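## Task

Every cable passes through the conduit and carries a letter tag at just one of its ends. Take the ends without tags of cables F and H and seat them fully in the sockets labelled with those letters on the junction box's side. Each plug sitting in an incorrect socket offsets one correct plug. Plugs count only if they stay seated without the robot holding them. Finish by releasing everything and moving the grippers away.

## Robot and tools

ROBOT. Two six-joint arms, left_arm and right_arm, each with a parallel two-finger gripper. Scene frame: origin on the table top midway between the arms, +z up, +x away from the robot over the table, left_arm on the +y side (the names do not refer to image sides). Base roots: left_arm at (-0.007, +0.294, +0.117) m, right_arm at (+0.047, -0.337, +0.117) m, both slightly tilted. Mounting plates and the metal frame behind the arms are fixed obstacles. Fingers point along the gripper's +z axis and separate along its y axis; the reported hand point sits between the finger pads, roughly 1 cm short of the fingertips, and can be off, more so when the arm is stretched out.

execute_actions. Argument actions is a list holding zero or one item; optional pictures (true/false) chooses whether camera images come back (default: they do).
- Empty list: no command, just returns the current state.
- Motion: {"rows": [[...], ...], "steps": N}. N is 1 to 15 control steps of 1/30 s each (15 if omitted). Up to 15 rows; row k is used on step k, and the final row repeats for any remaining steps.
- Wait: {"steps": N} without rows, N up to 300; it returns when N steps have elapsed since the previous result, and your reply time eats into that.
A refused call moves nothing.

ROW LAYOUT. One list of 14 numbers covering both arms, each in [-1, 1], always all 14 even if one arm stays put: left_arm waist, shoulder, elbow, wrist pitch, wrist yaw, wrist roll, opening; then right_arm in the same seven-slot order.
The six joint slots are offsets, not poses. They are measured from the joint angles printed in the latest result that lists them; before any such result in the scene, and for a second or later call inside one reply, they are measured from where the arm is when that action begins. Rows do not accumulate on one another. Scale: 1.0 equals 1.202 rad (waist), 1.258 (shoulder), 1.238 (elbow), 2.073 (wrist pitch), 2.022 (wrist yaw and wrist roll). Stated joint ranges in rad: waist -2.618 to 3.054, shoulder 0.000 to 3.142, elbow 0.000 to 3.142, wrist pitch -1.571 to 1.571, wrist yaw -1.571 to 1.571, wrist roll -2.094 to 2.094. Asking for more than 0.036 rad beyond a range end gets the call refused; the true end may differ by up to 0.036 rad, and requests past it are clipped there, reported as "joint sent to its limit" (possibly about an earlier, still-running action). No such message does not prove there is room left.
The opening slot is absolute: +1 fully open, -1 closed.

MOTION BEHAVIOUR. Each step, a joint's target is kept within a fixed lead of its measured angle: 0.202 rad waist, 0.258 shoulder, 0.238 elbow, 0.573 wrist pitch, 0.522 wrist yaw and roll. If the targets would move a gripper more than 70 mm from where it is, all its joint targets are pulled back proportionally. Large offsets therefore take several actions. Between calls the arms keep heading for the last row sent until they settle or a step is HELD. All-zero offsets are not a pause: they pull the arm back to the reference angles. Arms can droop under zero offsets; to keep one steady, send the offset back to the desired angles in the first call of a reply and zeros after, enlarging the correction if a joint still lags.

GRIPPING. grip_measured is the finger opening on the command scale; each gripper's reading may be off by about 1 mm, consistently. Away from the ±1 ends, fingers go to where grip_measured would equal your command. To hold something, command roughly 0.03 below grip_measured for a firm grip, less for a gentle one. Pad force tops out near 50 to 62 N, lower on very thin parts, with a brief spike on contact.

RESULT LINES. State line "left_arm: … | right_arm: …": each gripper's end_effector_position (m) and end_effector_quat_wxyz, scene frame. Joint positions / Joint velocities: one block per arm, joints in column order (rad, rad/s), then finger-pad gap (m, m/s; 0.094 m fully open). "joint command not followed": a clearance check altered or blocked joint targets on some steps; the rest of the row still ran. HELD marks steps where your row was partly or wholly not sent. "too close" warns of proximity (plates and the frame half on that side count as that arm). MOTOR HOT appears from 75 °C; at 90 °C that arm halts for 10 s, and at 100 °C its motors and gripper go limp and it falls; both reported as OVER-TEMPERATURE FAULT. Holding loads heats motors, even while you think.

zoom_image: camera (cam_head_left 896x504, cam_head_right 896x504, cam_left_wrist 504x504, cam_right_wrist 504x504) and region [x0, y0, x1, y1] in pixels of that camera's latest full image, origin top-left, at most 504 by 504. Gives a closer, sharper crop. Head cameras are pinhole with small radial distortion; wrist cameras are fisheye and follow their hands. Calibration (K, distortion, T_world_to_cam) is provided and may be slightly off per scene.

read_manual: optional section, only "licences"; returns URDF licence text, no motion.

finished_scene: scene = number of the current scene. Replying without any tool call ends all remaining scenes.

AVOID: knocking or placing anything off the table (fails the task), arms striking or pressing on each other (can end the scene), dropping, slipping, slamming, hard impacts or very forceful pushing, and overheating motors. A loose object may occasionally get a brief external shove. Before finishing, open the grippers and back away so the plugs stay seated on their own.

Each tool is called after "Call:" as a command line: name --argument value for each argument, lists and objects as JSON in quotes; but a table of rows of numbers goes row by row, as --pt "numbers of a row", without its own name.

## Session

Call:
execute_actions --actions '[]'

Scene clock: 0.00 s of 6600.00 s.
left_arm: end_effector_position=(-0.0001, +0.6298, +0.3567) grip_measured=+1.000 end_effector_quat_wxyz=(-0.279, +0.957, +0.081, +0.014) | right_arm: end_effector_position=(+0.2419, +0.0545, +0.3712) grip_measured=+1.000 end_effector_quat_wxyz=(+0.354, +0.049, +0.757, +0.546)
Joint positions: left_arm=[ 2.143  1.446  1.448 -1.142  0.536 -1.457  0.094] | right_arm=[1.779 1.454 0.745 0.647 0.678 0.758 0.094]
Joint velocities: left_arm=[-0.002  0.002 -0.022  0.007 -0.037  0.051  0.   ] | right_arm=[ 0.007  0.007 -0.012 -0.051 -0.125  0.022  0.   ]

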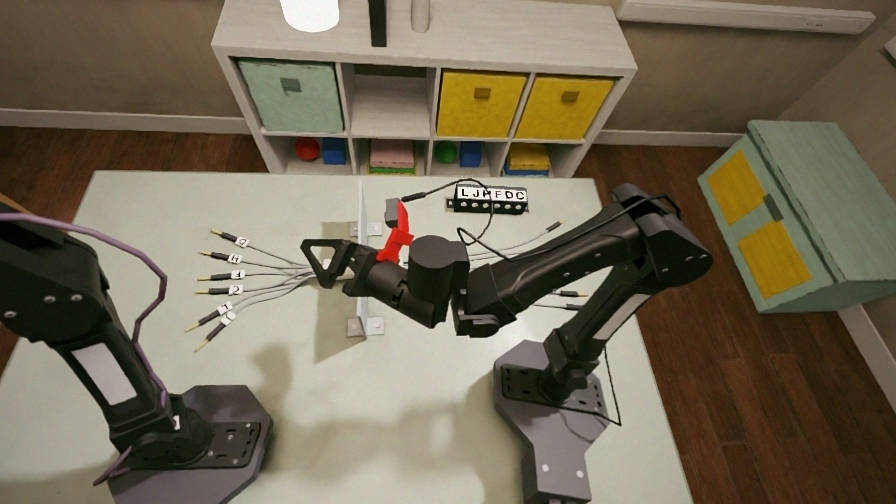

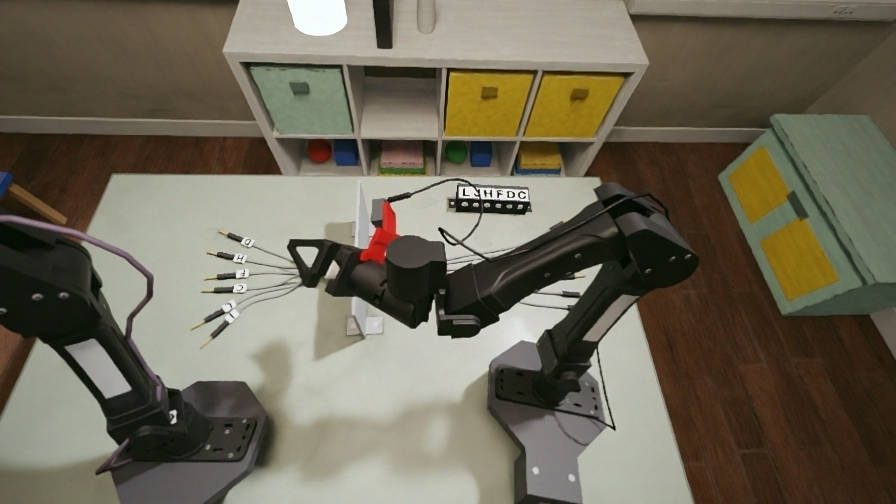

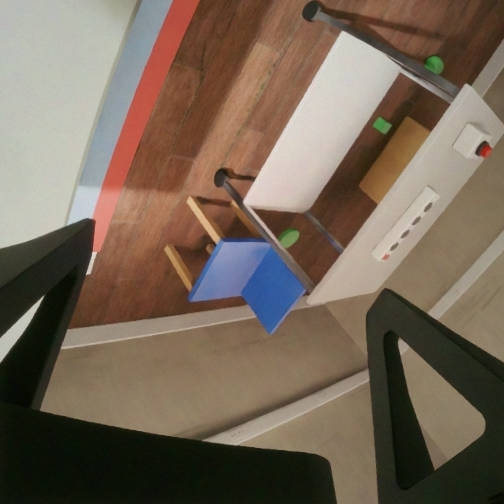

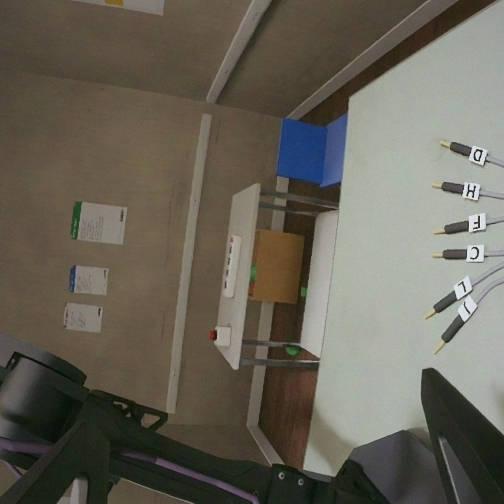

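Call:
execute_actions --actions '[{"rows":[[0,0,0,0,0,0,1,-1,-0.2,0,-0.3,-0.33,-0.37,1]]}]' --pictures false

Call:
execute_actions --actions '[{"steps":45}]' --pictures false

Call:
execute_actions --actions '[{"rows":[[0,0,0,0,0,0,1,-1,0,0,0,0,0,1]]}]' --pictures false

Call:
execute_actions --actions '[{"steps":45}]'

Scene clock: 4.50 s of 6600.00 s.
left_arm: end_effector_position=(-0.0001, +0.6298, +0.3567) grip_measured=+1.000 end_effector_quat_wxyz=(-0.279, +0.957, +0.081, +0.014) | right_arm: end_effector_position=(+0.4442, -0.1505, +0.2265) grip_measured=+1.000 end_effector_quat_wxyz=(+0.398, -0.137, +0.878, +0.229)
Joint positions: left_arm=[ 2.143  1.446  1.448 -1.142  0.536 -1.457  0.094] | right_arm=[0.763 1.21  0.741 0.061 0.044 0.053 0.094]
Joint velocities: left_arm=[-0.012 -0.002  0.007 -0.037  0.051  0.022  0.   ] | right_arm=[-2.059 -0.002 -0.017 -0.212 -0.227 -0.242  0.   ]
Steps of this call (steps 1 to 90: nothing new was sent; then 1.00 s passed at rest; steps 91 to 105: all 15 steps of this action). Readings (joint positions):
91: left_arm=[2.143 1.446 1.448 -1.142 0.536 -1.457] | right_arm=[1.755 1.428 0.745 0.578 0.599 0.689]
92: left_arm=[2.143 1.446 1.448 -1.142 0.536 -1.457] | right_arm=[1.706 1.375 0.742 0.455 0.484 0.590]
94: left_arm=[2.143 1.446 1.448 -1.142 0.536 -1.457] | right_arm=[1.565 1.275 0.741 0.294 0.314 0.401]
98: left_arm=[2.143 1.446 1.448 -1.142 0.536 -1.457] | right_arm=[1.270 1.210 0.741 0.167 0.140 0.175]
105: the state above

Scene clock: 6.00 s of 6600.00 s.
left_arm: end_effector_position=(-0.0001, +0.6298, +0.3567) grip_measured=+1.000 end_effector_quat_wxyz=(-0.279, +0.957, +0.081, +0.014) | right_arm: end_effector_position=(+0.4693, -0.2175, +0.2025) grip_measured=+1.000 end_effector_quat_wxyz=(+0.392, -0.086, +0.901, +0.167)
Joint positions: left_arm=[ 2.143  1.446  1.448 -1.142  0.536 -1.457  0.094] | right_arm=[0.564 1.21  0.741 0.035 0.02  0.021 0.094]
Joint velocities: left_arm=[-0.002 -0.022  0.012 -0.022  0.022  0.022  0.   ] | right_arm=[ 0.002  0.002 -0.017  0.037 -0.081 -0.007  0.   ]
Steps of this call (steps 1 to 30: the robot went on to your last target; steps 31 to 45: nothing new was sent). Readings (joint positions):
1: left_arm=[2.143 1.446 1.448 -1.142 0.536 -1.457] | right_arm=[0.692 1.210 0.741 0.057 0.040 0.046]
2: left_arm=[2.143 1.446 1.448 -1.142 0.536 -1.457] | right_arm=[0.631 1.210 0.741 0.053 0.041 0.042]
4: left_arm=[2.143 1.446 1.448 -1.142 0.536 -1.457] | right_arm=[0.568 1.210 0.741 0.047 0.046 0.036]
8: left_arm=[2.143 1.446 1.448 -1.142 0.536 -1.457] | right_arm=[0.564 1.210 0.741 0.039 0.033 0.027]
45: the state above
All arms were judged still, so your last target was given up. Only a new action makes them travel on or press farther. Fingers that are still opening or closing keep moving.

Scene clock: 6.50 s of 6600.00 s.
left_arm: end_effector_position=(-0.0001, +0.6298, +0.3567) grip_measured=+1.000 end_effector_quat_wxyz=(-0.279, +0.957, +0.081, +0.014) | right_arm: end_effector_position=(+0.4113, -0.5898, +0.1739) grip_measured=+1.000 end_effector_quat_wxyz=(+0.354, +0.274, +0.880, -0.161)
Joint positions: left_arm=[ 2.143  1.446  1.448 -1.142  0.536 -1.457  0.094] | right_arm=[-0.428  1.21   0.741  0.035  0.017  0.021  0.094]
Joint velocities: left_arm=[-0.007  0.002  0.012 -0.051 -0.007  0.051  0.   ] | right_arm=[-1.99   0.002  0.012  0.037  0.007  0.022  0.   ]
Steps of this call (steps 1 to 15: all 15 steps of this action). Readings (joint positions):
1: left_arm=[2.143 1.446 1.448 -1.142 0.536 -1.457] | right_arm=[0.543 1.210 0.741 0.035 0.006 0.021]
2: left_arm=[2.143 1.446 1.448 -1.142 0.536 -1.457] | right_arm=[0.493 1.210 0.741 0.035 -0.003 0.021]
4: left_arm=[2.143 1.446 1.448 -1.142 0.536 -1.457] | right_arm=[0.355 1.210 0.741 0.035 0.001 0.021]
8: left_arm=[2.143 1.446 1.448 -1.142 0.536 -1.457] | right_arm=[0.068 1.210 0.741 0.035 0.012 0.021]
15: the state above

Scene clock: 8.00 s of 6600.00 s.
left_arm: end_effector_position=(-0.0001, +0.6298, +0.3567) grip_measured=+1.000 end_effector_quat_wxyz=(-0.279, +0.957, +0.081, +0.014) | right_arm: end_effector_position=(+0.3540, -0.6546, +0.1853) grip_measured=+1.000 end_effector_quat_wxyz=(+0.332, +0.348, +0.845, -0.234)
Joint positions: left_arm=[ 2.143  1.446  1.448 -1.142  0.536 -1.457  0.094] | right_arm=[-0.645  1.21   0.741  0.035  0.023  0.021  0.094]
Joint velocities: left_arm=[-0.002 -0.002 -0.022 -0.051  0.007 -0.007  0.   ] | right_arm=[-0.007 -0.017 -0.012 -0.022  0.037  0.022  0.   ]
Steps of this call (steps 1 to 30: the robot went on to your last target; steps 31 to 45: nothing new was sent). Readings (joint positions):
1: left_arm=[2.143 1.446 1.448 -1.142 0.536 -1.457] | right_arm=[-0.499 1.210 0.741 0.035 0.017 0.021]
2: left_arm=[2.143 1.446 1.448 -1.142 0.536 -1.457] | right_arm=[-0.562 1.210 0.741 0.035 0.021 0.021]
4: left_arm=[2.143 1.446 1.448 -1.142 0.536 -1.457] | right_arm=[-0.635 1.210 0.741 0.035 0.034 0.021]
8: left_arm=[2.143 1.446 1.448 -1.142 0.536 -1.457] | right_arm=[-0.645 1.210 0.741 0.035 0.030 0.021]
45: the state above
All arms were judged still, so your last target was given up. Only a new action makes them travel on or press farther. Fingers that are still opening or closing keep moving.
camera_calibration (this result's frames):
cam_right_wrist: T_world_to_cam=[[-0.849044, -0.526116, -0.0482402, -0.0317893], [-0.499543, 0.829164, -0.250885, 0.815599], [0.171994, -0.188914, -0.966814, 0.0912107], [0, 0, 0, 1]] pos_world=[0.364749, -0.67576, 0.291272]

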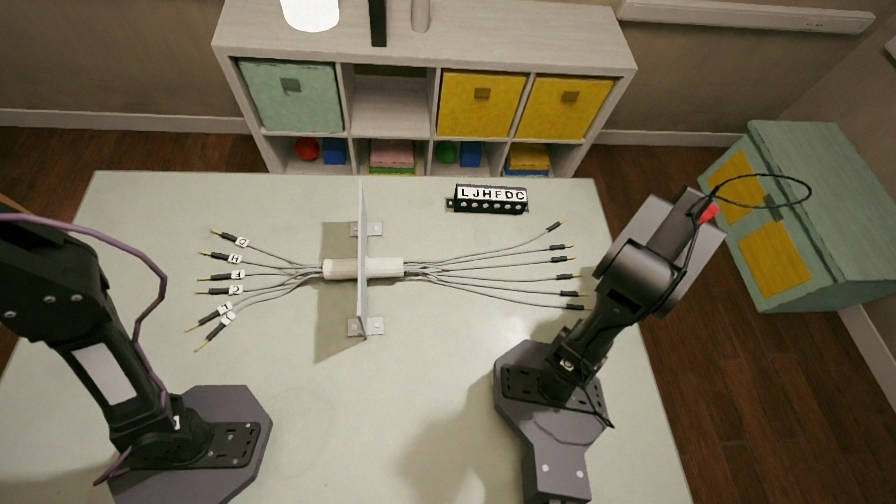

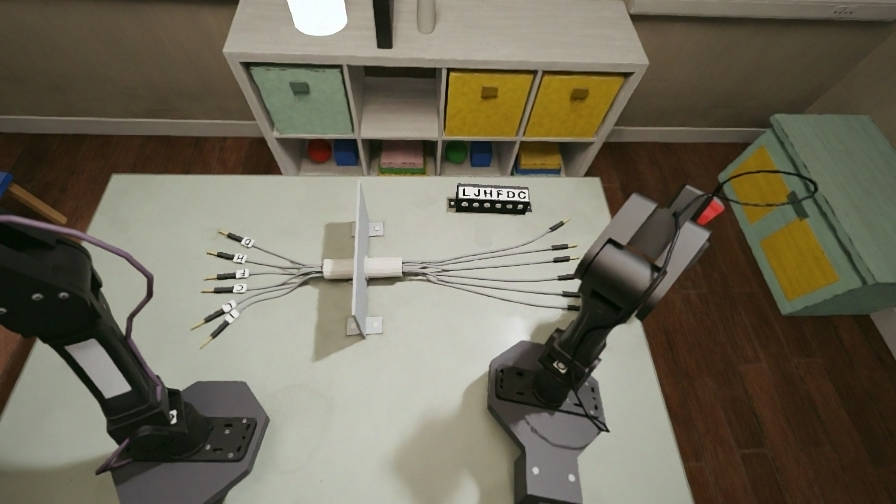

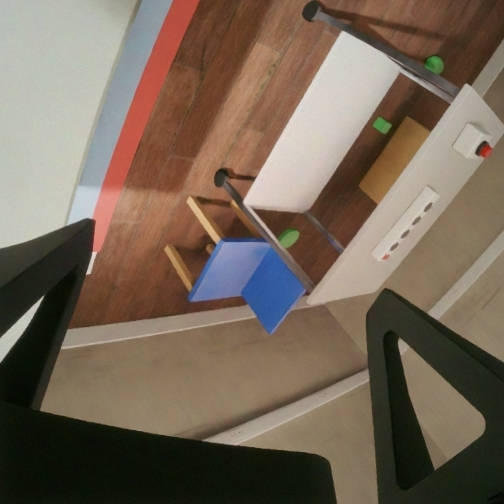

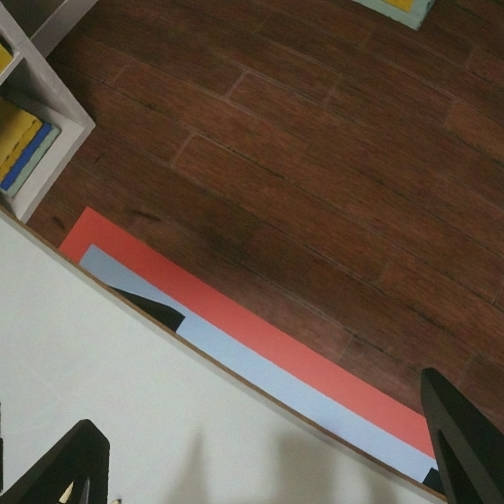

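Call:
zoom_image --camera "cam_head_left" --region '[400,170,620,330]'

Call:
zoom_image --camera "cam_head_left" --region '[170,210,420,360]'

Call:
zoom_image --camera "cam_head_right" --region '[400,170,620,330]'

Region (400, 170, 620, 330) of cam_head_left's 896x504 image, scaled by 2.291, with more detail than that image has; it fills the top 367 rows of this view, and the rest is white.

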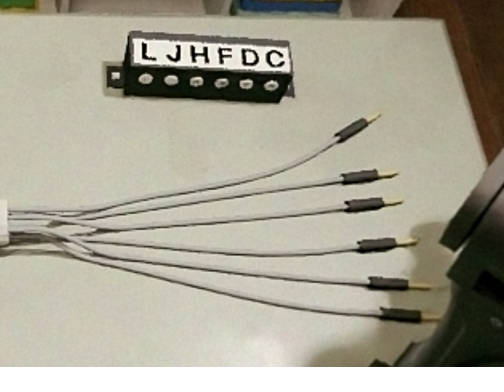

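Region (170, 210, 420, 360) of cam_head_left's 896x504 image, scaled by 2.016, with more detail than that image has; it fills the top 302 rows of this view, and the rest is white.

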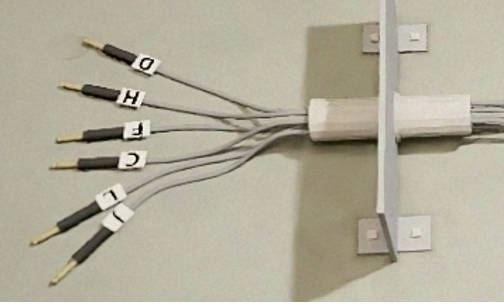

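Region (400, 170, 620, 330) of cam_head_right's 896x504 image, scaled by 2.291, with more detail than that image has; it fills the top 367 rows of this view, and the rest is white.

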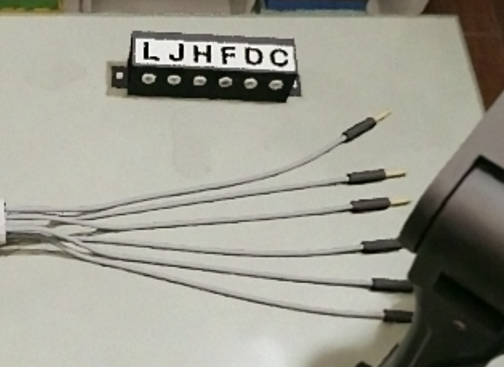

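Call:
execute_actions --actions '[{"rows":[[-1,0.124,-0.19,0.152,-0.265,0.023,-0.2,0,0,0,0,0,0,1]]}]' --pictures false

Call:
execute_actions --actions '[{"steps":20}]' --pictures false

Call:
execute_actions --actions '[{"rows":[[-0.586,0,0,0,0,0,-0.2,0,0,0,0,0,0,1]]}]' --pictures false

Call:
execute_actions --actions '[{"steps":30}]'

Scene clock: 14.23 s of 6600.00 s.
left_arm: end_effector_position=(+0.1524, +0.6288, +0.1500) grip_measured=-0.198 end_effector_quat_wxyz=(-0.086, +0.949, -0.276, -0.127) | right_arm: end_effector_position=(+0.3540, -0.6546, +0.1853) grip_measured=+1.000 end_effector_quat_wxyz=(+0.332, +0.348, +0.845, -0.234)
Joint positions: left_arm=[ 1.268  1.636  1.204 -0.834  0.044 -1.424  0.038] | right_arm=[-0.645  1.21   0.741  0.035  0.023  0.021  0.094]
Joint velocities: left_arm=[-2.078 -0.051  0.012  0.271 -0.139  0.007  0.   ] | right_arm=[-0.012 -0.017 -0.007  0.007  0.022  0.007  0.   ]
Steps of this call (steps 1 to 90: nothing new was sent; then 2.73 s passed at rest; steps 91 to 105: all 15 steps of this action). Readings (joint positions):
91: left_arm=[2.131 1.449 1.432 -1.119 0.500 -1.456] | right_arm=[-0.645 1.210 0.741 0.035 0.023 0.021]
92: left_arm=[2.102 1.452 1.404 -1.078 0.442 -1.454] | right_arm=[-0.645 1.210 0.741 0.035 0.023 0.021]
94: left_arm=[2.019 1.490 1.336 -1.011 0.335 -1.448] | right_arm=[-0.645 1.210 0.741 0.035 0.023 0.021]
98: left_arm=[1.775 1.615 1.226 -0.903 0.143 -1.435] | right_arm=[-0.645 1.210 0.741 0.035 0.023 0.021]
105: the state above

Scene clock: 14.90 s of 6600.00 s.
left_arm: end_effector_position=(+0.2497, +0.5698, +0.1180) grip_measured=-0.198 end_effector_quat_wxyz=(-0.062, +0.895, -0.431, -0.098) | right_arm: end_effector_position=(+0.3540, -0.6546, +0.1853) grip_measured=+1.000 end_effector_quat_wxyz=(+0.332, +0.348, +0.845, -0.234)
Joint positions: left_arm=[ 0.929  1.634  1.204 -0.818  0.022 -1.421  0.038] | right_arm=[-0.645  1.21   0.741  0.035  0.023  0.021  0.094]
Joint velocities: left_arm=[ 0.002 -0.007 -0.007 -0.051 -0.051  0.007  0.   ] | right_arm=[ 0.012  0.007 -0.007  0.081 -0.051 -0.007  0.   ]
Steps of this call (steps 1 to 20: the robot went on to your last target). Readings (joint positions):
1: left_arm=[1.195 1.635 1.204 -0.828 0.039 -1.424] | right_arm=[-0.645 1.210 0.741 0.035 0.023 0.021]
2: left_arm=[1.121 1.634 1.204 -0.823 0.035 -1.423] | right_arm=[-0.645 1.210 0.741 0.035 0.023 0.021]
4: left_arm=[0.987 1.634 1.204 -0.818 0.034 -1.422] | right_arm=[-0.645 1.210 0.741 0.035 0.023 0.021]
8: left_arm=[0.903 1.634 1.204 -0.818 0.042 -1.421] | right_arm=[-0.645 1.210 0.741 0.035 0.023 0.021]
20: the state above

Scene clock: 15.40 s of 6600.00 s.
left_arm: end_effector_position=(+0.3702, +0.3339, +0.0828) grip_measured=-0.198 end_effector_quat_wxyz=(+0.018, +0.698, -0.716, +0.009) | right_arm: end_effector_position=(+0.3540, -0.6546, +0.1853) grip_measured=+1.000 end_effector_quat_wxyz=(+0.332, +0.348, +0.845, -0.234)
Joint positions: left_arm=[ 0.193  1.634  1.204 -0.803  0.048 -1.421  0.038] | right_arm=[-0.645  1.21   0.741  0.035  0.023  0.021  0.094]
Joint velocities: left_arm=[ 0.188  0.002 -0.012  0.007 -0.051  0.037 -0.001] | right_arm=[-0.007 -0.007  0.007 -0.051  0.007 -0.11   0.   ]
Steps of this call (steps 1 to 15: all 15 steps of this action). Readings (joint positions):
1: left_arm=[0.912 1.634 1.204 -0.818 0.013 -1.421] | right_arm=[-0.645 1.210 0.741 0.035 0.023 0.021]
2: left_arm=[0.874 1.634 1.204 -0.818 0.005 -1.421] | right_arm=[-0.645 1.210 0.741 0.035 0.023 0.021]
4: left_arm=[0.749 1.634 1.204 -0.814 0.007 -1.421] | right_arm=[-0.645 1.210 0.741 0.035 0.023 0.021]
8: left_arm=[0.463 1.634 1.204 -0.805 0.018 -1.421] | right_arm=[-0.645 1.210 0.741 0.035 0.023 0.021]
15: the state above

Scene clock: 16.40 s of 6600.00 s.
left_arm: end_effector_position=(+0.3688, +0.3446, +0.0828) grip_measured=-0.198 end_effector_quat_wxyz=(+0.012, +0.706, -0.708, +0.002) | right_arm: end_effector_position=(+0.3540, -0.6546, +0.1853) grip_measured=+1.000 end_effector_quat_wxyz=(+0.332, +0.348, +0.845, -0.234)
Joint positions: left_arm=[ 0.217  1.634  1.204 -0.803  0.038 -1.421  0.038] | right_arm=[-0.645  1.21   0.741  0.035  0.023  0.021  0.094]
Joint velocities: left_arm=[-0.007 -0.017 -0.007  0.022 -0.022  0.022 -0.   ] | right_arm=[0.002 0.002 0.002 0.007 0.037 0.007 0.   ]
Steps of this call (steps 1 to 30: the robot went on to your last target). Readings (joint positions):
1: left_arm=[0.199 1.634 1.204 -0.803 0.047 -1.421] | right_arm=[-0.645 1.210 0.741 0.035 0.023 0.021]
2: left_arm=[0.206 1.634 1.204 -0.803 0.045 -1.421] | right_arm=[-0.645 1.210 0.741 0.035 0.023 0.021]
4: left_arm=[0.215 1.634 1.204 -0.803 0.041 -1.421] | right_arm=[-0.645 1.210 0.741 0.035 0.023 0.021]
8: left_arm=[0.217 1.634 1.204 -0.803 0.038 -1.421] | right_arm=[-0.645 1.210 0.741 0.035 0.023 0.021]
30: the state above
All arms were judged still, so your last target was given up. Only a new action makes them travel on or press farther. Fingers that are still opening or closing keep moving.
camera_calibration (this result's frames):
cam_left_wrist: T_world_to_cam=[[0.949911, 0.312487, 0.00450971, -0.461844], [0.244617, -0.752425, 0.61157, 0.128129], [0.194501, -0.579834, -0.791177, 0.307917], [0, 0, 0, 1]] pos_world=[0.347479, 0.419269, 0.167339]
cam_right_wrist: T_world_to_cam=[[-0.849044, -0.526116, -0.0482402, -0.0317893], [-0.499543, 0.829164, -0.250885, 0.815599], [0.171994, -0.188914, -0.966814, 0.0912107], [0, 0, 0, 1]] pos_world=[0.364749, -0.67576, 0.291272]

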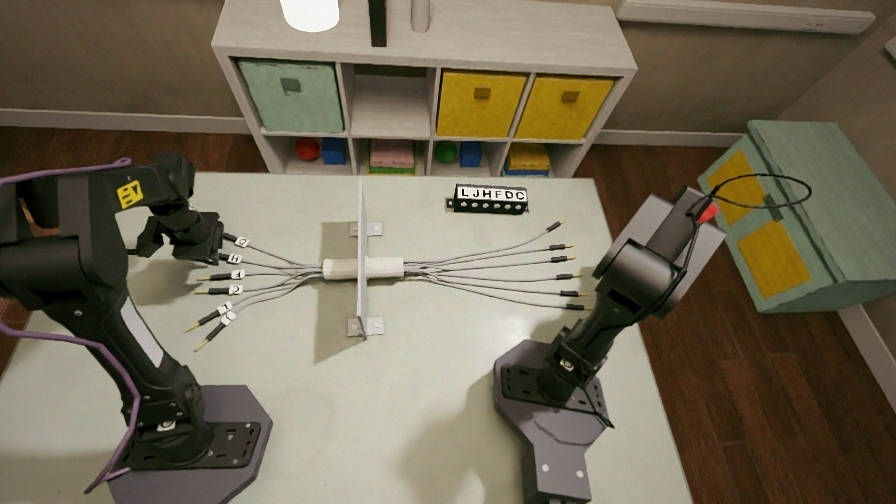

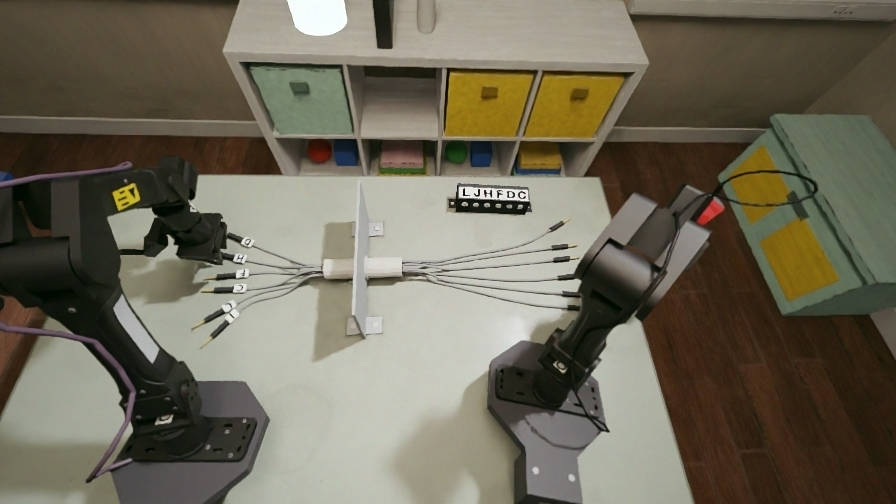

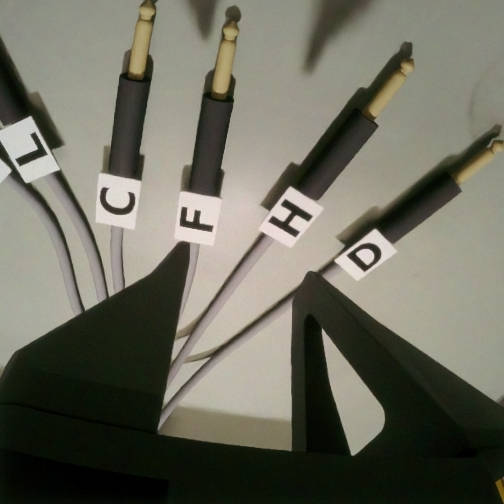

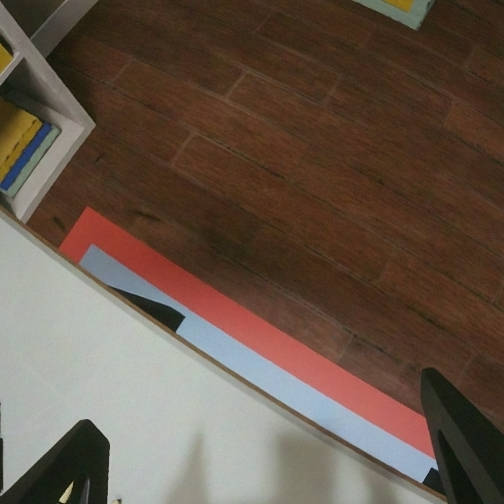

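Call:
execute_actions --actions '[{"rows":[[0.03,0.07,-0.11,0.12,0,0,-0.2,0,0,0,0,0,0,1]]}]'

Scene clock: 19.20 s of 6600.00 s.
left_arm: end_effector_position=(+0.3506, +0.3531, +0.0227) grip_measured=-0.198 end_effector_quat_wxyz=(+0.016, +0.716, -0.698, -0.005) | right_arm: end_effector_position=(+0.3540, -0.6546, +0.1853) grip_measured=+1.000 end_effector_quat_wxyz=(+0.332, +0.348, +0.845, -0.234)
Joint positions: left_arm=[ 0.245  1.739  1.067 -0.576  0.041 -1.421  0.038] | right_arm=[-0.645  1.21   0.741  0.035  0.023  0.021  0.094]
Joint velocities: left_arm=[ 0.002 -0.002 -0.007  0.066 -0.022  0.007 -0.   ] | right_arm=[ 0.007 -0.002  0.007  0.007  0.007 -0.007  0.   ]
Steps of this call (steps 1 to 69: nothing new was sent; steps 70 to 84: all 15 steps of this action). Readings (joint positions):
70: left_arm=[0.219 1.637 1.187 -0.771 0.039 -1.421] | right_arm=[-0.645 1.210 0.741 0.035 0.023 0.021]
71: left_arm=[0.224 1.642 1.158 -0.714 0.040 -1.421] | right_arm=[-0.645 1.210 0.741 0.035 0.023 0.021]
73: left_arm=[0.235 1.680 1.110 -0.652 0.040 -1.421] | right_arm=[-0.645 1.210 0.741 0.035 0.023 0.021]
77: left_arm=[0.245 1.740 1.067 -0.617 0.040 -1.421] | right_arm=[-0.645 1.210 0.741 0.035 0.023 0.021]
84: the state above
camera_calibration (this result's frames):
cam_left_wrist: T_world_to_cam=[[0.94137, 0.337266, -0.00864005, -0.4523], [0.273736, -0.748575, 0.603907, 0.16435], [0.197209, -0.570865, -0.797008, 0.264834], [0, 0, 0, 1]] pos_world=[0.328565, 0.426758, 0.107915]
cam_right_wrist: T_world_to_cam=[[-0.849044, -0.526116, -0.0482402, -0.0317893], [-0.499543, 0.829164, -0.250885, 0.815599], [0.171994, -0.188914, -0.966814, 0.0912107], [0, 0, 0, 1]] pos_world=[0.364749, -0.67576, 0.291272]

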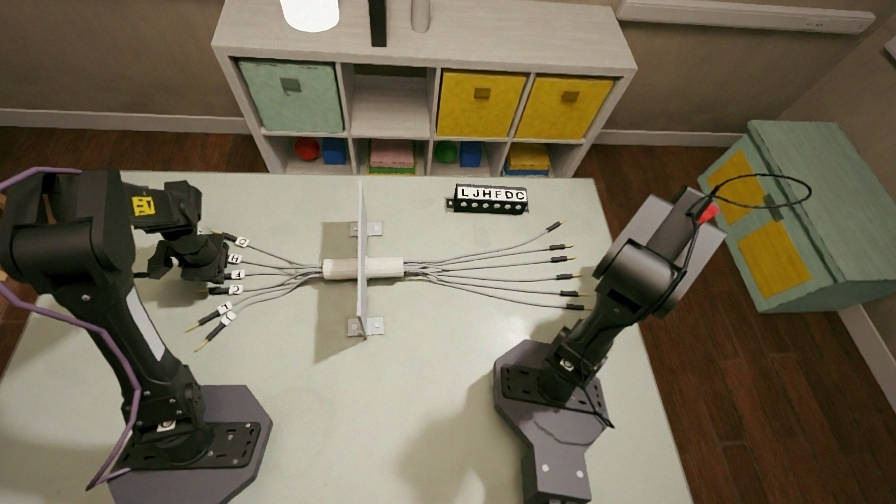

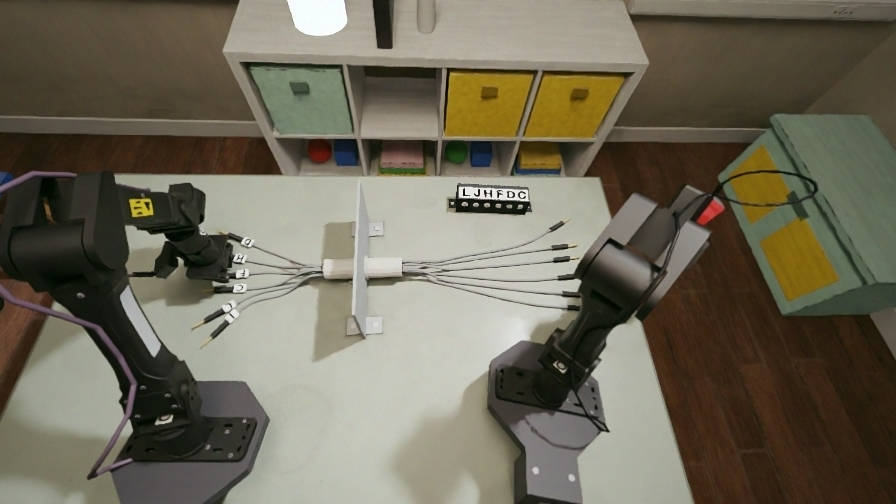

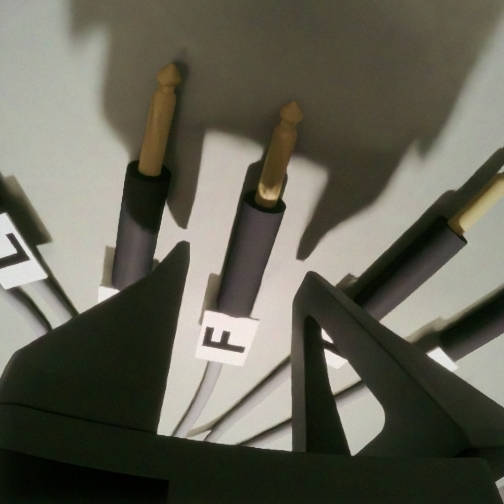

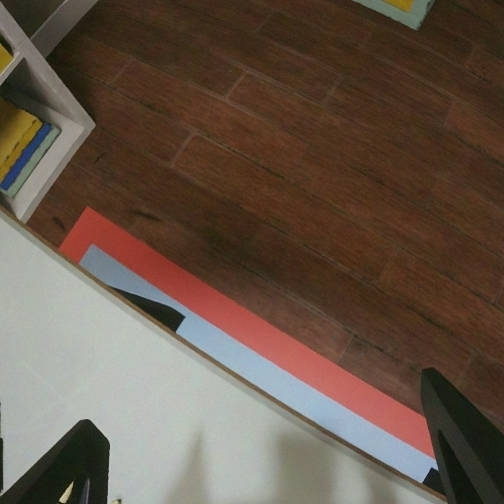

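Call:
execute_actions --actions '[{"rows":[[0,0.018,-0.018,0.024,0,0,-0.2,0,0,0,0,0,0,1]],"steps":12}]' --pictures false

Call:
execute_actions --actions '[{"rows":[[0,0,0,0,0,0,-0.9,0,0,0,0,0,0,1]],"steps":12}]'

Scene clock: 20.37 s of 6600.00 s.
left_arm: end_effector_position=(+0.3522, +0.3532, +0.0165) grip_measured=-0.198 end_effector_quat_wxyz=(+0.012, +0.716, -0.698, -0.001) | right_arm: end_effector_position=(+0.3540, -0.6546, +0.1853) grip_measured=+1.000 end_effector_quat_wxyz=(+0.332, +0.348, +0.845, -0.234)
Joint positions: left_arm=[ 0.245  1.753  1.057 -0.541  0.042 -1.421  0.038] | right_arm=[-0.645  1.21   0.741  0.035  0.023  0.021  0.094]
Joint velocities: left_arm=[-0.012  0.002 -0.007  0.037 -0.007 -0.037 -0.   ] | right_arm=[-0.002  0.002 -0.002 -0.007 -0.022 -0.081  0.   ]
Steps of this call (steps 1 to 15: the robot went on to your last target; steps 16 to 23: nothing new was sent; steps 24 to 35: all 12 steps of this action). Readings (joint positions):
24: left_arm=[0.245 1.739 1.066 -0.563 0.041 -1.421] | right_arm=[-0.645 1.210 0.741 0.035 0.023 0.021]
25: left_arm=[0.245 1.741 1.064 -0.557 0.041 -1.421] | right_arm=[-0.645 1.210 0.741 0.035 0.023 0.021]
27: left_arm=[0.245 1.746 1.061 -0.549 0.041 -1.421] | right_arm=[-0.645 1.210 0.741 0.035 0.023 0.021]
31: left_arm=[0.245 1.753 1.058 -0.544 0.042 -1.421] | right_arm=[-0.645 1.210 0.741 0.035 0.023 0.021]
35: the state above

Scene clock: 20.77 s of 6600.00 s.
left_arm: end_effector_position=(+0.3523, +0.3531, +0.0165) grip_measured=-0.770 end_effector_quat_wxyz=(+0.012, +0.716, -0.698, -0.001) | right_arm: end_effector_position=(+0.3540, -0.6546, +0.1853) grip_measured=+1.000 end_effector_quat_wxyz=(+0.332, +0.348, +0.845, -0.234)
Joint positions: left_arm=[ 0.245  1.753  1.057 -0.541  0.043 -1.421  0.011] | right_arm=[-0.645  1.21   0.741  0.035  0.023  0.021  0.094]
Joint velocities: left_arm=[ 0.007 -0.012 -0.007 -0.007 -0.037 -0.051 -0.   ] | right_arm=[ 0.002  0.007 -0.007 -0.022 -0.066  0.051  0.   ]
Steps of this call (steps 1 to 12: all 12 steps of this action). Readings (joint positions):
1: left_arm=[0.245 1.753 1.057 -0.541 0.042 -1.421] | right_arm=[-0.645 1.210 0.741 0.035 0.023 0.021]
2: left_arm=[0.245 1.753 1.057 -0.541 0.043 -1.421] | right_arm=[-0.645 1.210 0.741 0.035 0.023 0.021]
4: left_arm=[0.245 1.753 1.057 -0.541 0.043 -1.421] | right_arm=[-0.645 1.210 0.741 0.035 0.023 0.021]
8: left_arm=[0.245 1.753 1.057 -0.541 0.043 -1.421] | right_arm=[-0.645 1.210 0.741 0.035 0.023 0.021]
12: the state above
camera_calibration (this result's frames):
cam_left_wrist: T_world_to_cam=[[0.941502, 0.337003, 0.0018713, -0.454127], [0.266692, -0.748442, 0.607215, 0.170081], [0.206034, -0.571195, -0.794535, 0.256542], [0, 0, 0, 1]] pos_world=[0.329346, 0.426873, 0.101405]
cam_right_wrist: T_world_to_cam=[[-0.849044, -0.526116, -0.0482402, -0.0317893], [-0.499543, 0.829164, -0.250885, 0.815599], [0.171994, -0.188914, -0.966814, 0.0912107], [0, 0, 0, 1]] pos_world=[0.364749, -0.67576, 0.291272]

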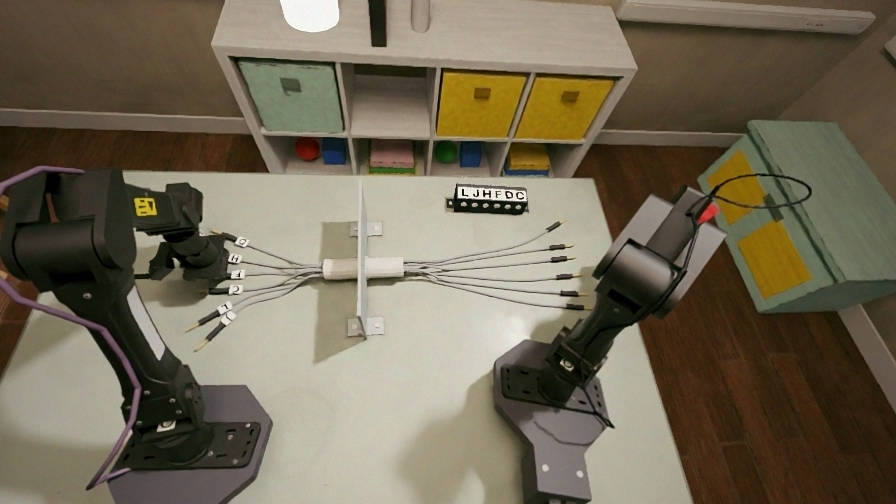

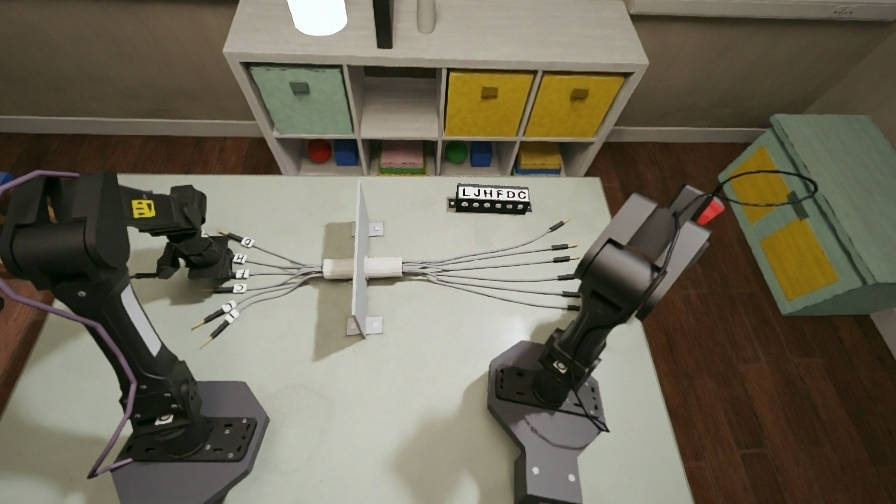

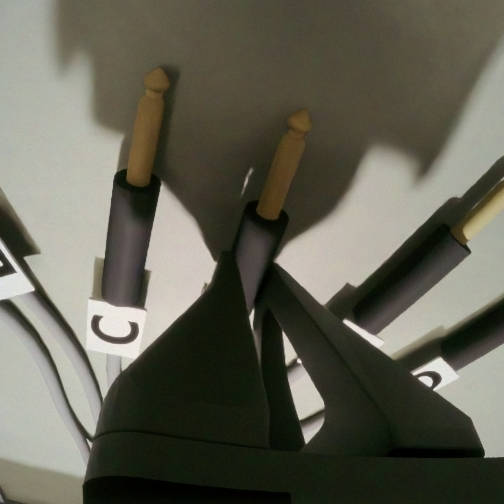

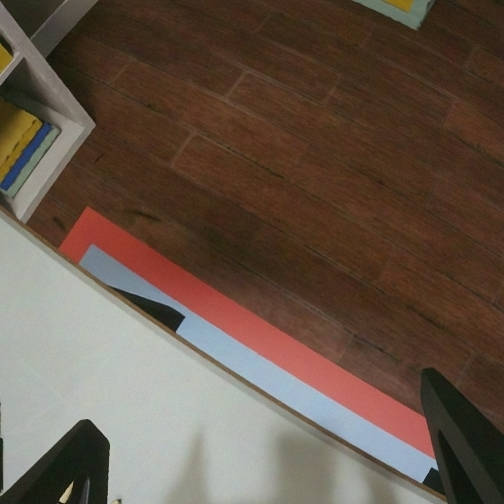

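Call:
execute_actions --actions '[{"rows":[[0.04,-0.015,0,0,0,0,-0.81,0,0,0,0,0,0,1],[0.08,-0.02,0,0,0,0,-0.81,0,0,0,0,0,0,1],[0.12,-0.02,0,0,0,0,-0.81,0,0,0,0,0,0,1],[0.15,-0.02,0,0,0,0,-0.81,0,0,0,0,0,0,1]]}]'

Call:
zoom_image --camera "cam_head_left" --region '[400,170,620,330]'

Scene clock: 21.93 s of 6600.00 s.
left_arm: end_effector_position=(+0.3358, +0.4196, +0.0204) grip_measured=-0.770 end_effector_quat_wxyz=(-0.007, +0.774, -0.632, -0.020) | right_arm: end_effector_position=(+0.3540, -0.6546, +0.1853) grip_measured=+1.000 end_effector_quat_wxyz=(+0.332, +0.348, +0.845, -0.234)
Joint positions: left_arm=[ 0.432  1.753  1.057 -0.541  0.053 -1.421  0.011] | right_arm=[-0.645  1.21   0.741  0.035  0.023  0.021  0.094]
Joint velocities: left_arm=[-0.012 -0.007  0.007  0.022  0.066  0.007 -0.001] | right_arm=[-0.012  0.002  0.002 -0.022  0.037 -0.051  0.   ]
Steps of this call (steps 1 to 15: the robot went on to your last target; steps 16 to 20: nothing new was sent; steps 21 to 35: all 15 steps of this action). Readings (joint positions):
21: left_arm=[0.248 1.753 1.057 -0.541 0.045 -1.421] | right_arm=[-0.645 1.210 0.741 0.035 0.023 0.021]
22: left_arm=[0.258 1.753 1.057 -0.541 0.051 -1.421] | right_arm=[-0.645 1.210 0.741 0.035 0.023 0.021]
24: left_arm=[0.311 1.753 1.057 -0.541 0.066 -1.421] | right_arm=[-0.645 1.210 0.741 0.035 0.023 0.021]
28: left_arm=[0.428 1.753 1.057 -0.541 0.057 -1.421] | right_arm=[-0.645 1.210 0.741 0.035 0.023 0.021]
35: the state above
camera_calibration (this result's frames):
cam_left_wrist: T_world_to_cam=[[0.867981, 0.496113, 0.0219305, -0.503554], [0.398479, -0.722159, 0.565421, 0.167407], [0.29635, -0.482036, -0.824511, 0.233876], [0, 0, 0, 1]] pos_world=[0.301058, 0.483451, 0.109221]
cam_right_wrist: T_world_to_cam=[[-0.849044, -0.526116, -0.0482402, -0.0317893], [-0.499543, 0.829164, -0.250885, 0.815599], [0.171994, -0.188914, -0.966814, 0.0912107], [0, 0, 0, 1]] pos_world=[0.364749, -0.67576, 0.291272]

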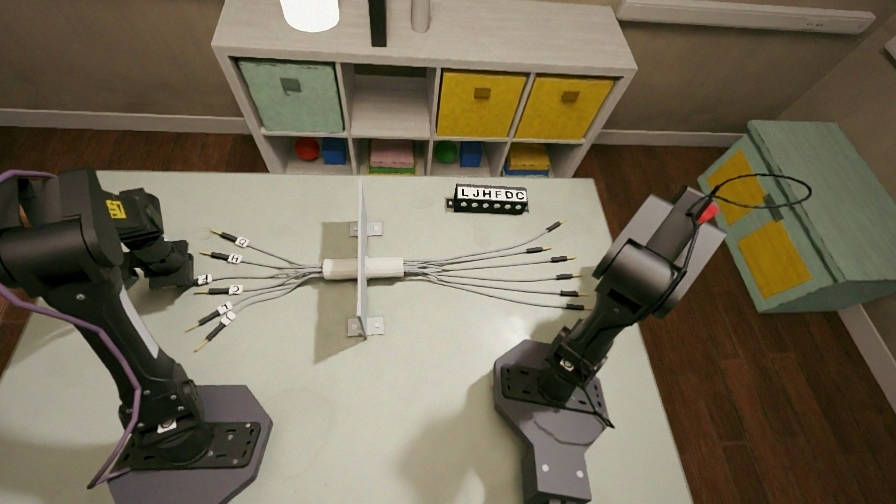

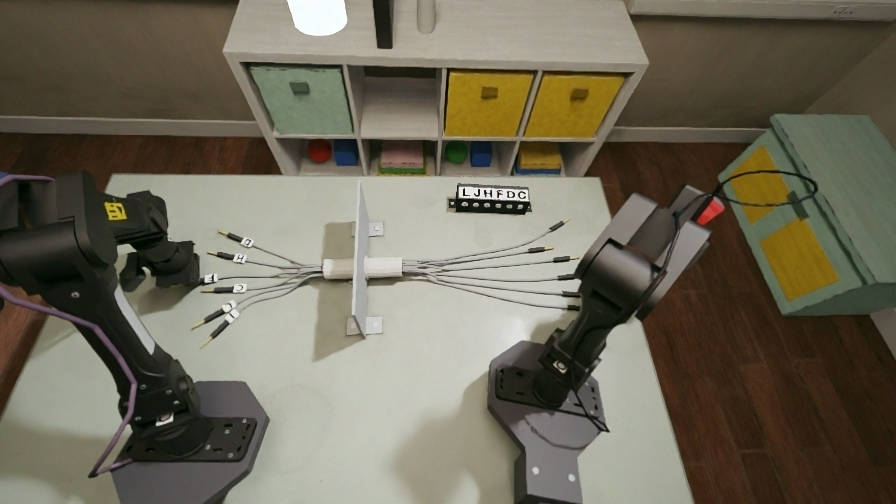

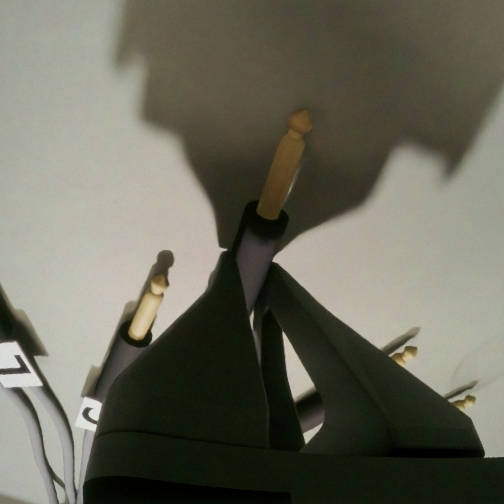

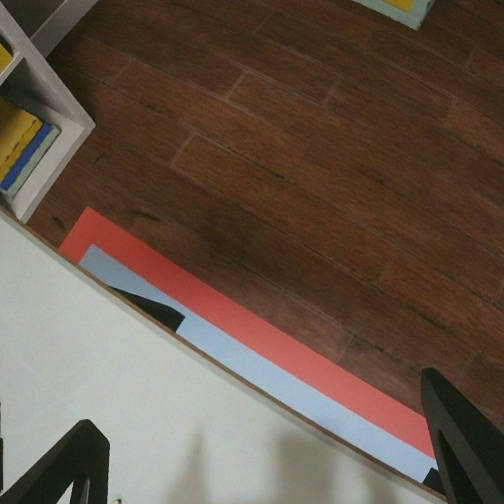

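Region (400, 170, 620, 330) of cam_head_left's 896x504 image, scaled by 2.291, with more detail than that image has; it fills the top 367 rows of this view, and the rest is white.

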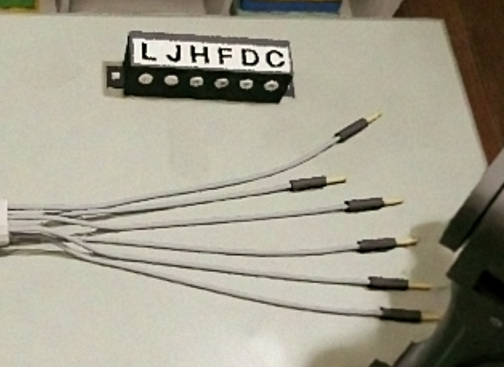

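Call:
execute_actions --actions '[{"rows":[[0,0,0,0,0,0,-0.2,0,0,0,0,0,0,1],[0,0,0,0,0,0,-0.2,0,0,0,0,0,0,1],[0,0,0,0,0,0,-0.2,0,0,0,0,0,0,1],[0,0,0,0,0,0,-0.2,0,0,0,0,0,0,1],[0,0,0.1,-0.05,0,0,-0.2,0,0,0,0,0,0,1],[0,0.02,0.2,-0.1,0,0.08,-0.2,0,0,0,0,0,0,1],[-0.05,0.043,0.275,-0.128,0,0.168,-0.2,0,0,0,0,0,0,1],[-0.15,0.043,0.275,-0.128,0,0.168,-0.2,0,0,0,0,0,0,1]]}]' --pictures false

Call:
execute_actions --actions '[{"steps":10}]'

Scene clock: 25.07 s of 6600.00 s.
left_arm: end_effector_position=(+0.4357, +0.3538, +0.0664) grip_measured=-0.202 end_effector_quat_wxyz=(+0.028, -0.600, +0.799, -0.039) | right_arm: end_effector_position=(+0.3540, -0.6546, +0.1853) grip_measured=+1.000 end_effector_quat_wxyz=(+0.332, +0.348, +0.845, -0.234)
Joint positions: left_arm=[ 0.226  1.805  1.396 -0.72   0.067 -1.135  0.037] | right_arm=[-0.645  1.21   0.741  0.035  0.023  0.021  0.094]
Joint velocities: left_arm=[-0.071  0.027  0.017 -0.505  0.198  0.315 -0.001] | right_arm=[-0.002 -0.002  0.007 -0.007  0.022  0.037  0.   ]
Steps of this call (steps 1 to 15: the robot went on to your last target; steps 16 to 79: nothing new was sent; steps 80 to 94: all 15 steps of this action). Readings (joint positions):
80: left_arm=[0.432 1.753 1.057 -0.541 0.054 -1.421] | right_arm=[-0.645 1.210 0.741 0.035 0.023 0.021]
81: left_arm=[0.432 1.753 1.057 -0.541 0.054 -1.421] | right_arm=[-0.645 1.210 0.741 0.035 0.023 0.021]
83: left_arm=[0.432 1.753 1.057 -0.541 0.055 -1.421] | right_arm=[-0.645 1.210 0.741 0.035 0.023 0.021]
87: left_arm=[0.413 1.802 1.245 -0.691 0.050 -1.307] | right_arm=[-0.645 1.210 0.741 0.035 0.023 0.021]
94: the state above

Scene clock: 25.40 s of 6600.00 s.
left_arm: end_effector_position=(+0.4202, +0.3585, +0.0653) grip_measured=-0.202 end_effector_quat_wxyz=(+0.003, -0.592, +0.806, -0.022) | right_arm: end_effector_position=(+0.3540, -0.6546, +0.1853) grip_measured=+1.000 end_effector_quat_wxyz=(+0.332, +0.348, +0.845, -0.234)
Joint positions: left_arm=[ 0.243  1.807  1.396 -0.779  0.067 -1.097  0.037] | right_arm=[-0.645  1.21   0.741  0.035  0.023  0.021  0.094]
Joint velocities: left_arm=[-0.007 -0.002 -0.007 -0.007  0.007  0.022  0.   ] | right_arm=[-0.012 -0.012 -0.007 -0.037  0.037  0.022  0.   ]
Steps of this call (steps 1 to 10: the robot went on to your last target). Readings (joint positions):
1: left_arm=[0.226 1.807 1.396 -0.735 0.068 -1.127] | right_arm=[-0.645 1.210 0.741 0.035 0.023 0.021]
2: left_arm=[0.229 1.807 1.396 -0.747 0.068 -1.120] | right_arm=[-0.645 1.210 0.741 0.035 0.023 0.021]
4: left_arm=[0.237 1.807 1.396 -0.762 0.068 -1.110] | right_arm=[-0.645 1.210 0.741 0.035 0.023 0.021]
8: left_arm=[0.243 1.807 1.396 -0.776 0.067 -1.100] | right_arm=[-0.645 1.210 0.741 0.035 0.023 0.021]
10: the state above
camera_calibration (this result's frames):
cam_left_wrist: T_world_to_cam=[[0.998305, 0.0175746, 0.0554754, -0.432828], [-0.0209925, -0.780353, 0.624986, 0.257544], [0.0542742, -0.625092, -0.778662, 0.366454], [0, 0, 0, 1]] pos_world=[0.417612, 0.437649, 0.148393]
cam_right_wrist: T_world_to_cam=[[-0.849044, -0.526116, -0.0482402, -0.0317893], [-0.499543, 0.829164, -0.250885, 0.815599], [0.171994, -0.188914, -0.966814, 0.0912107], [0, 0, 0, 1]] pos_world=[0.364749, -0.67576, 0.291272]

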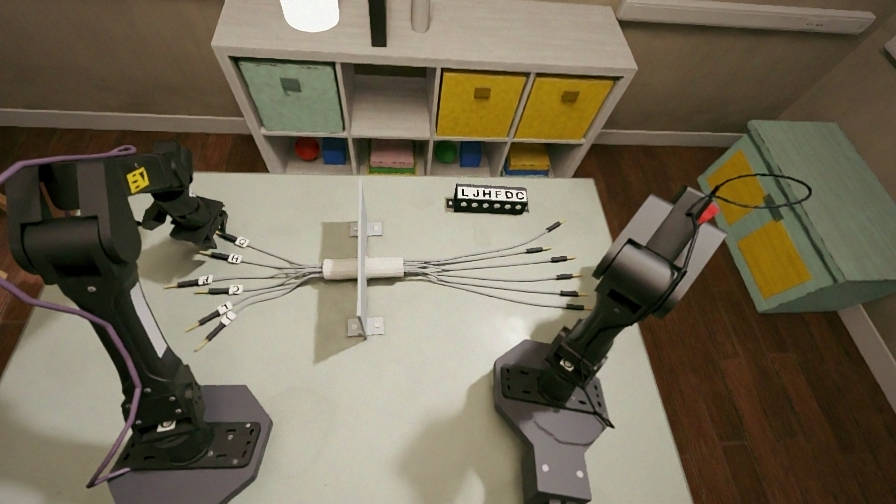

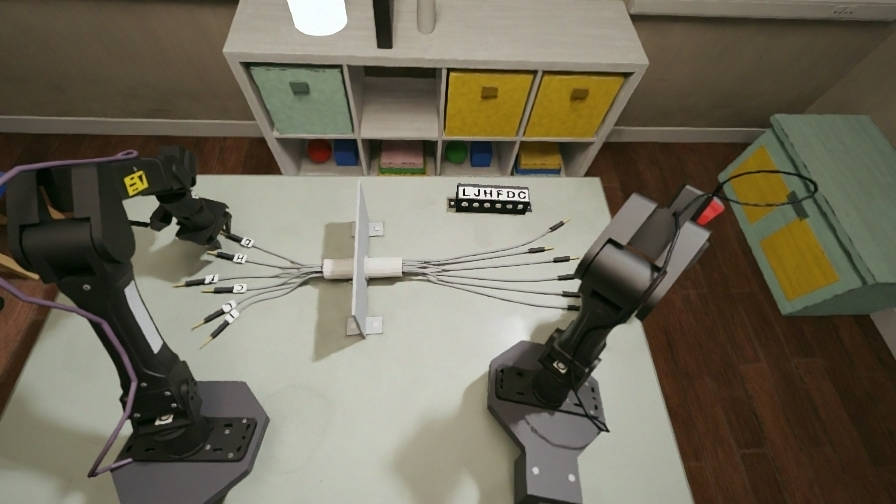

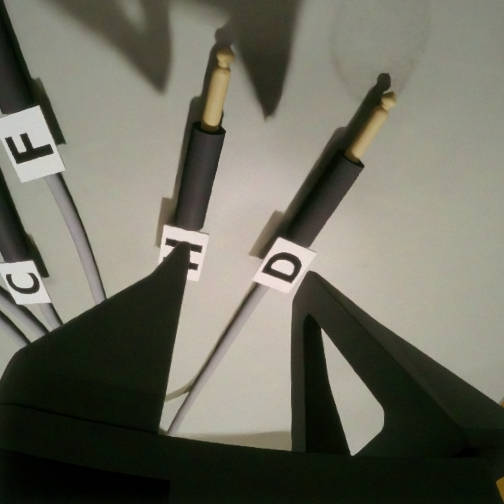

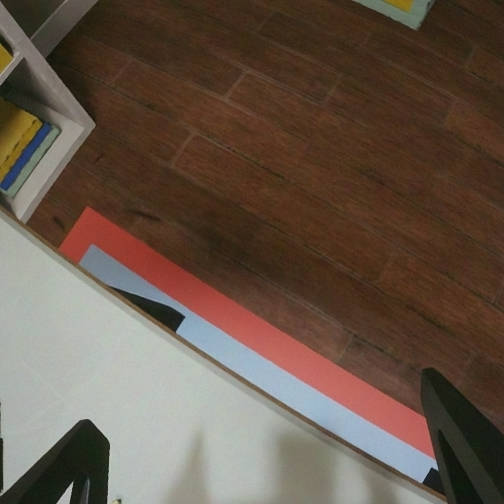

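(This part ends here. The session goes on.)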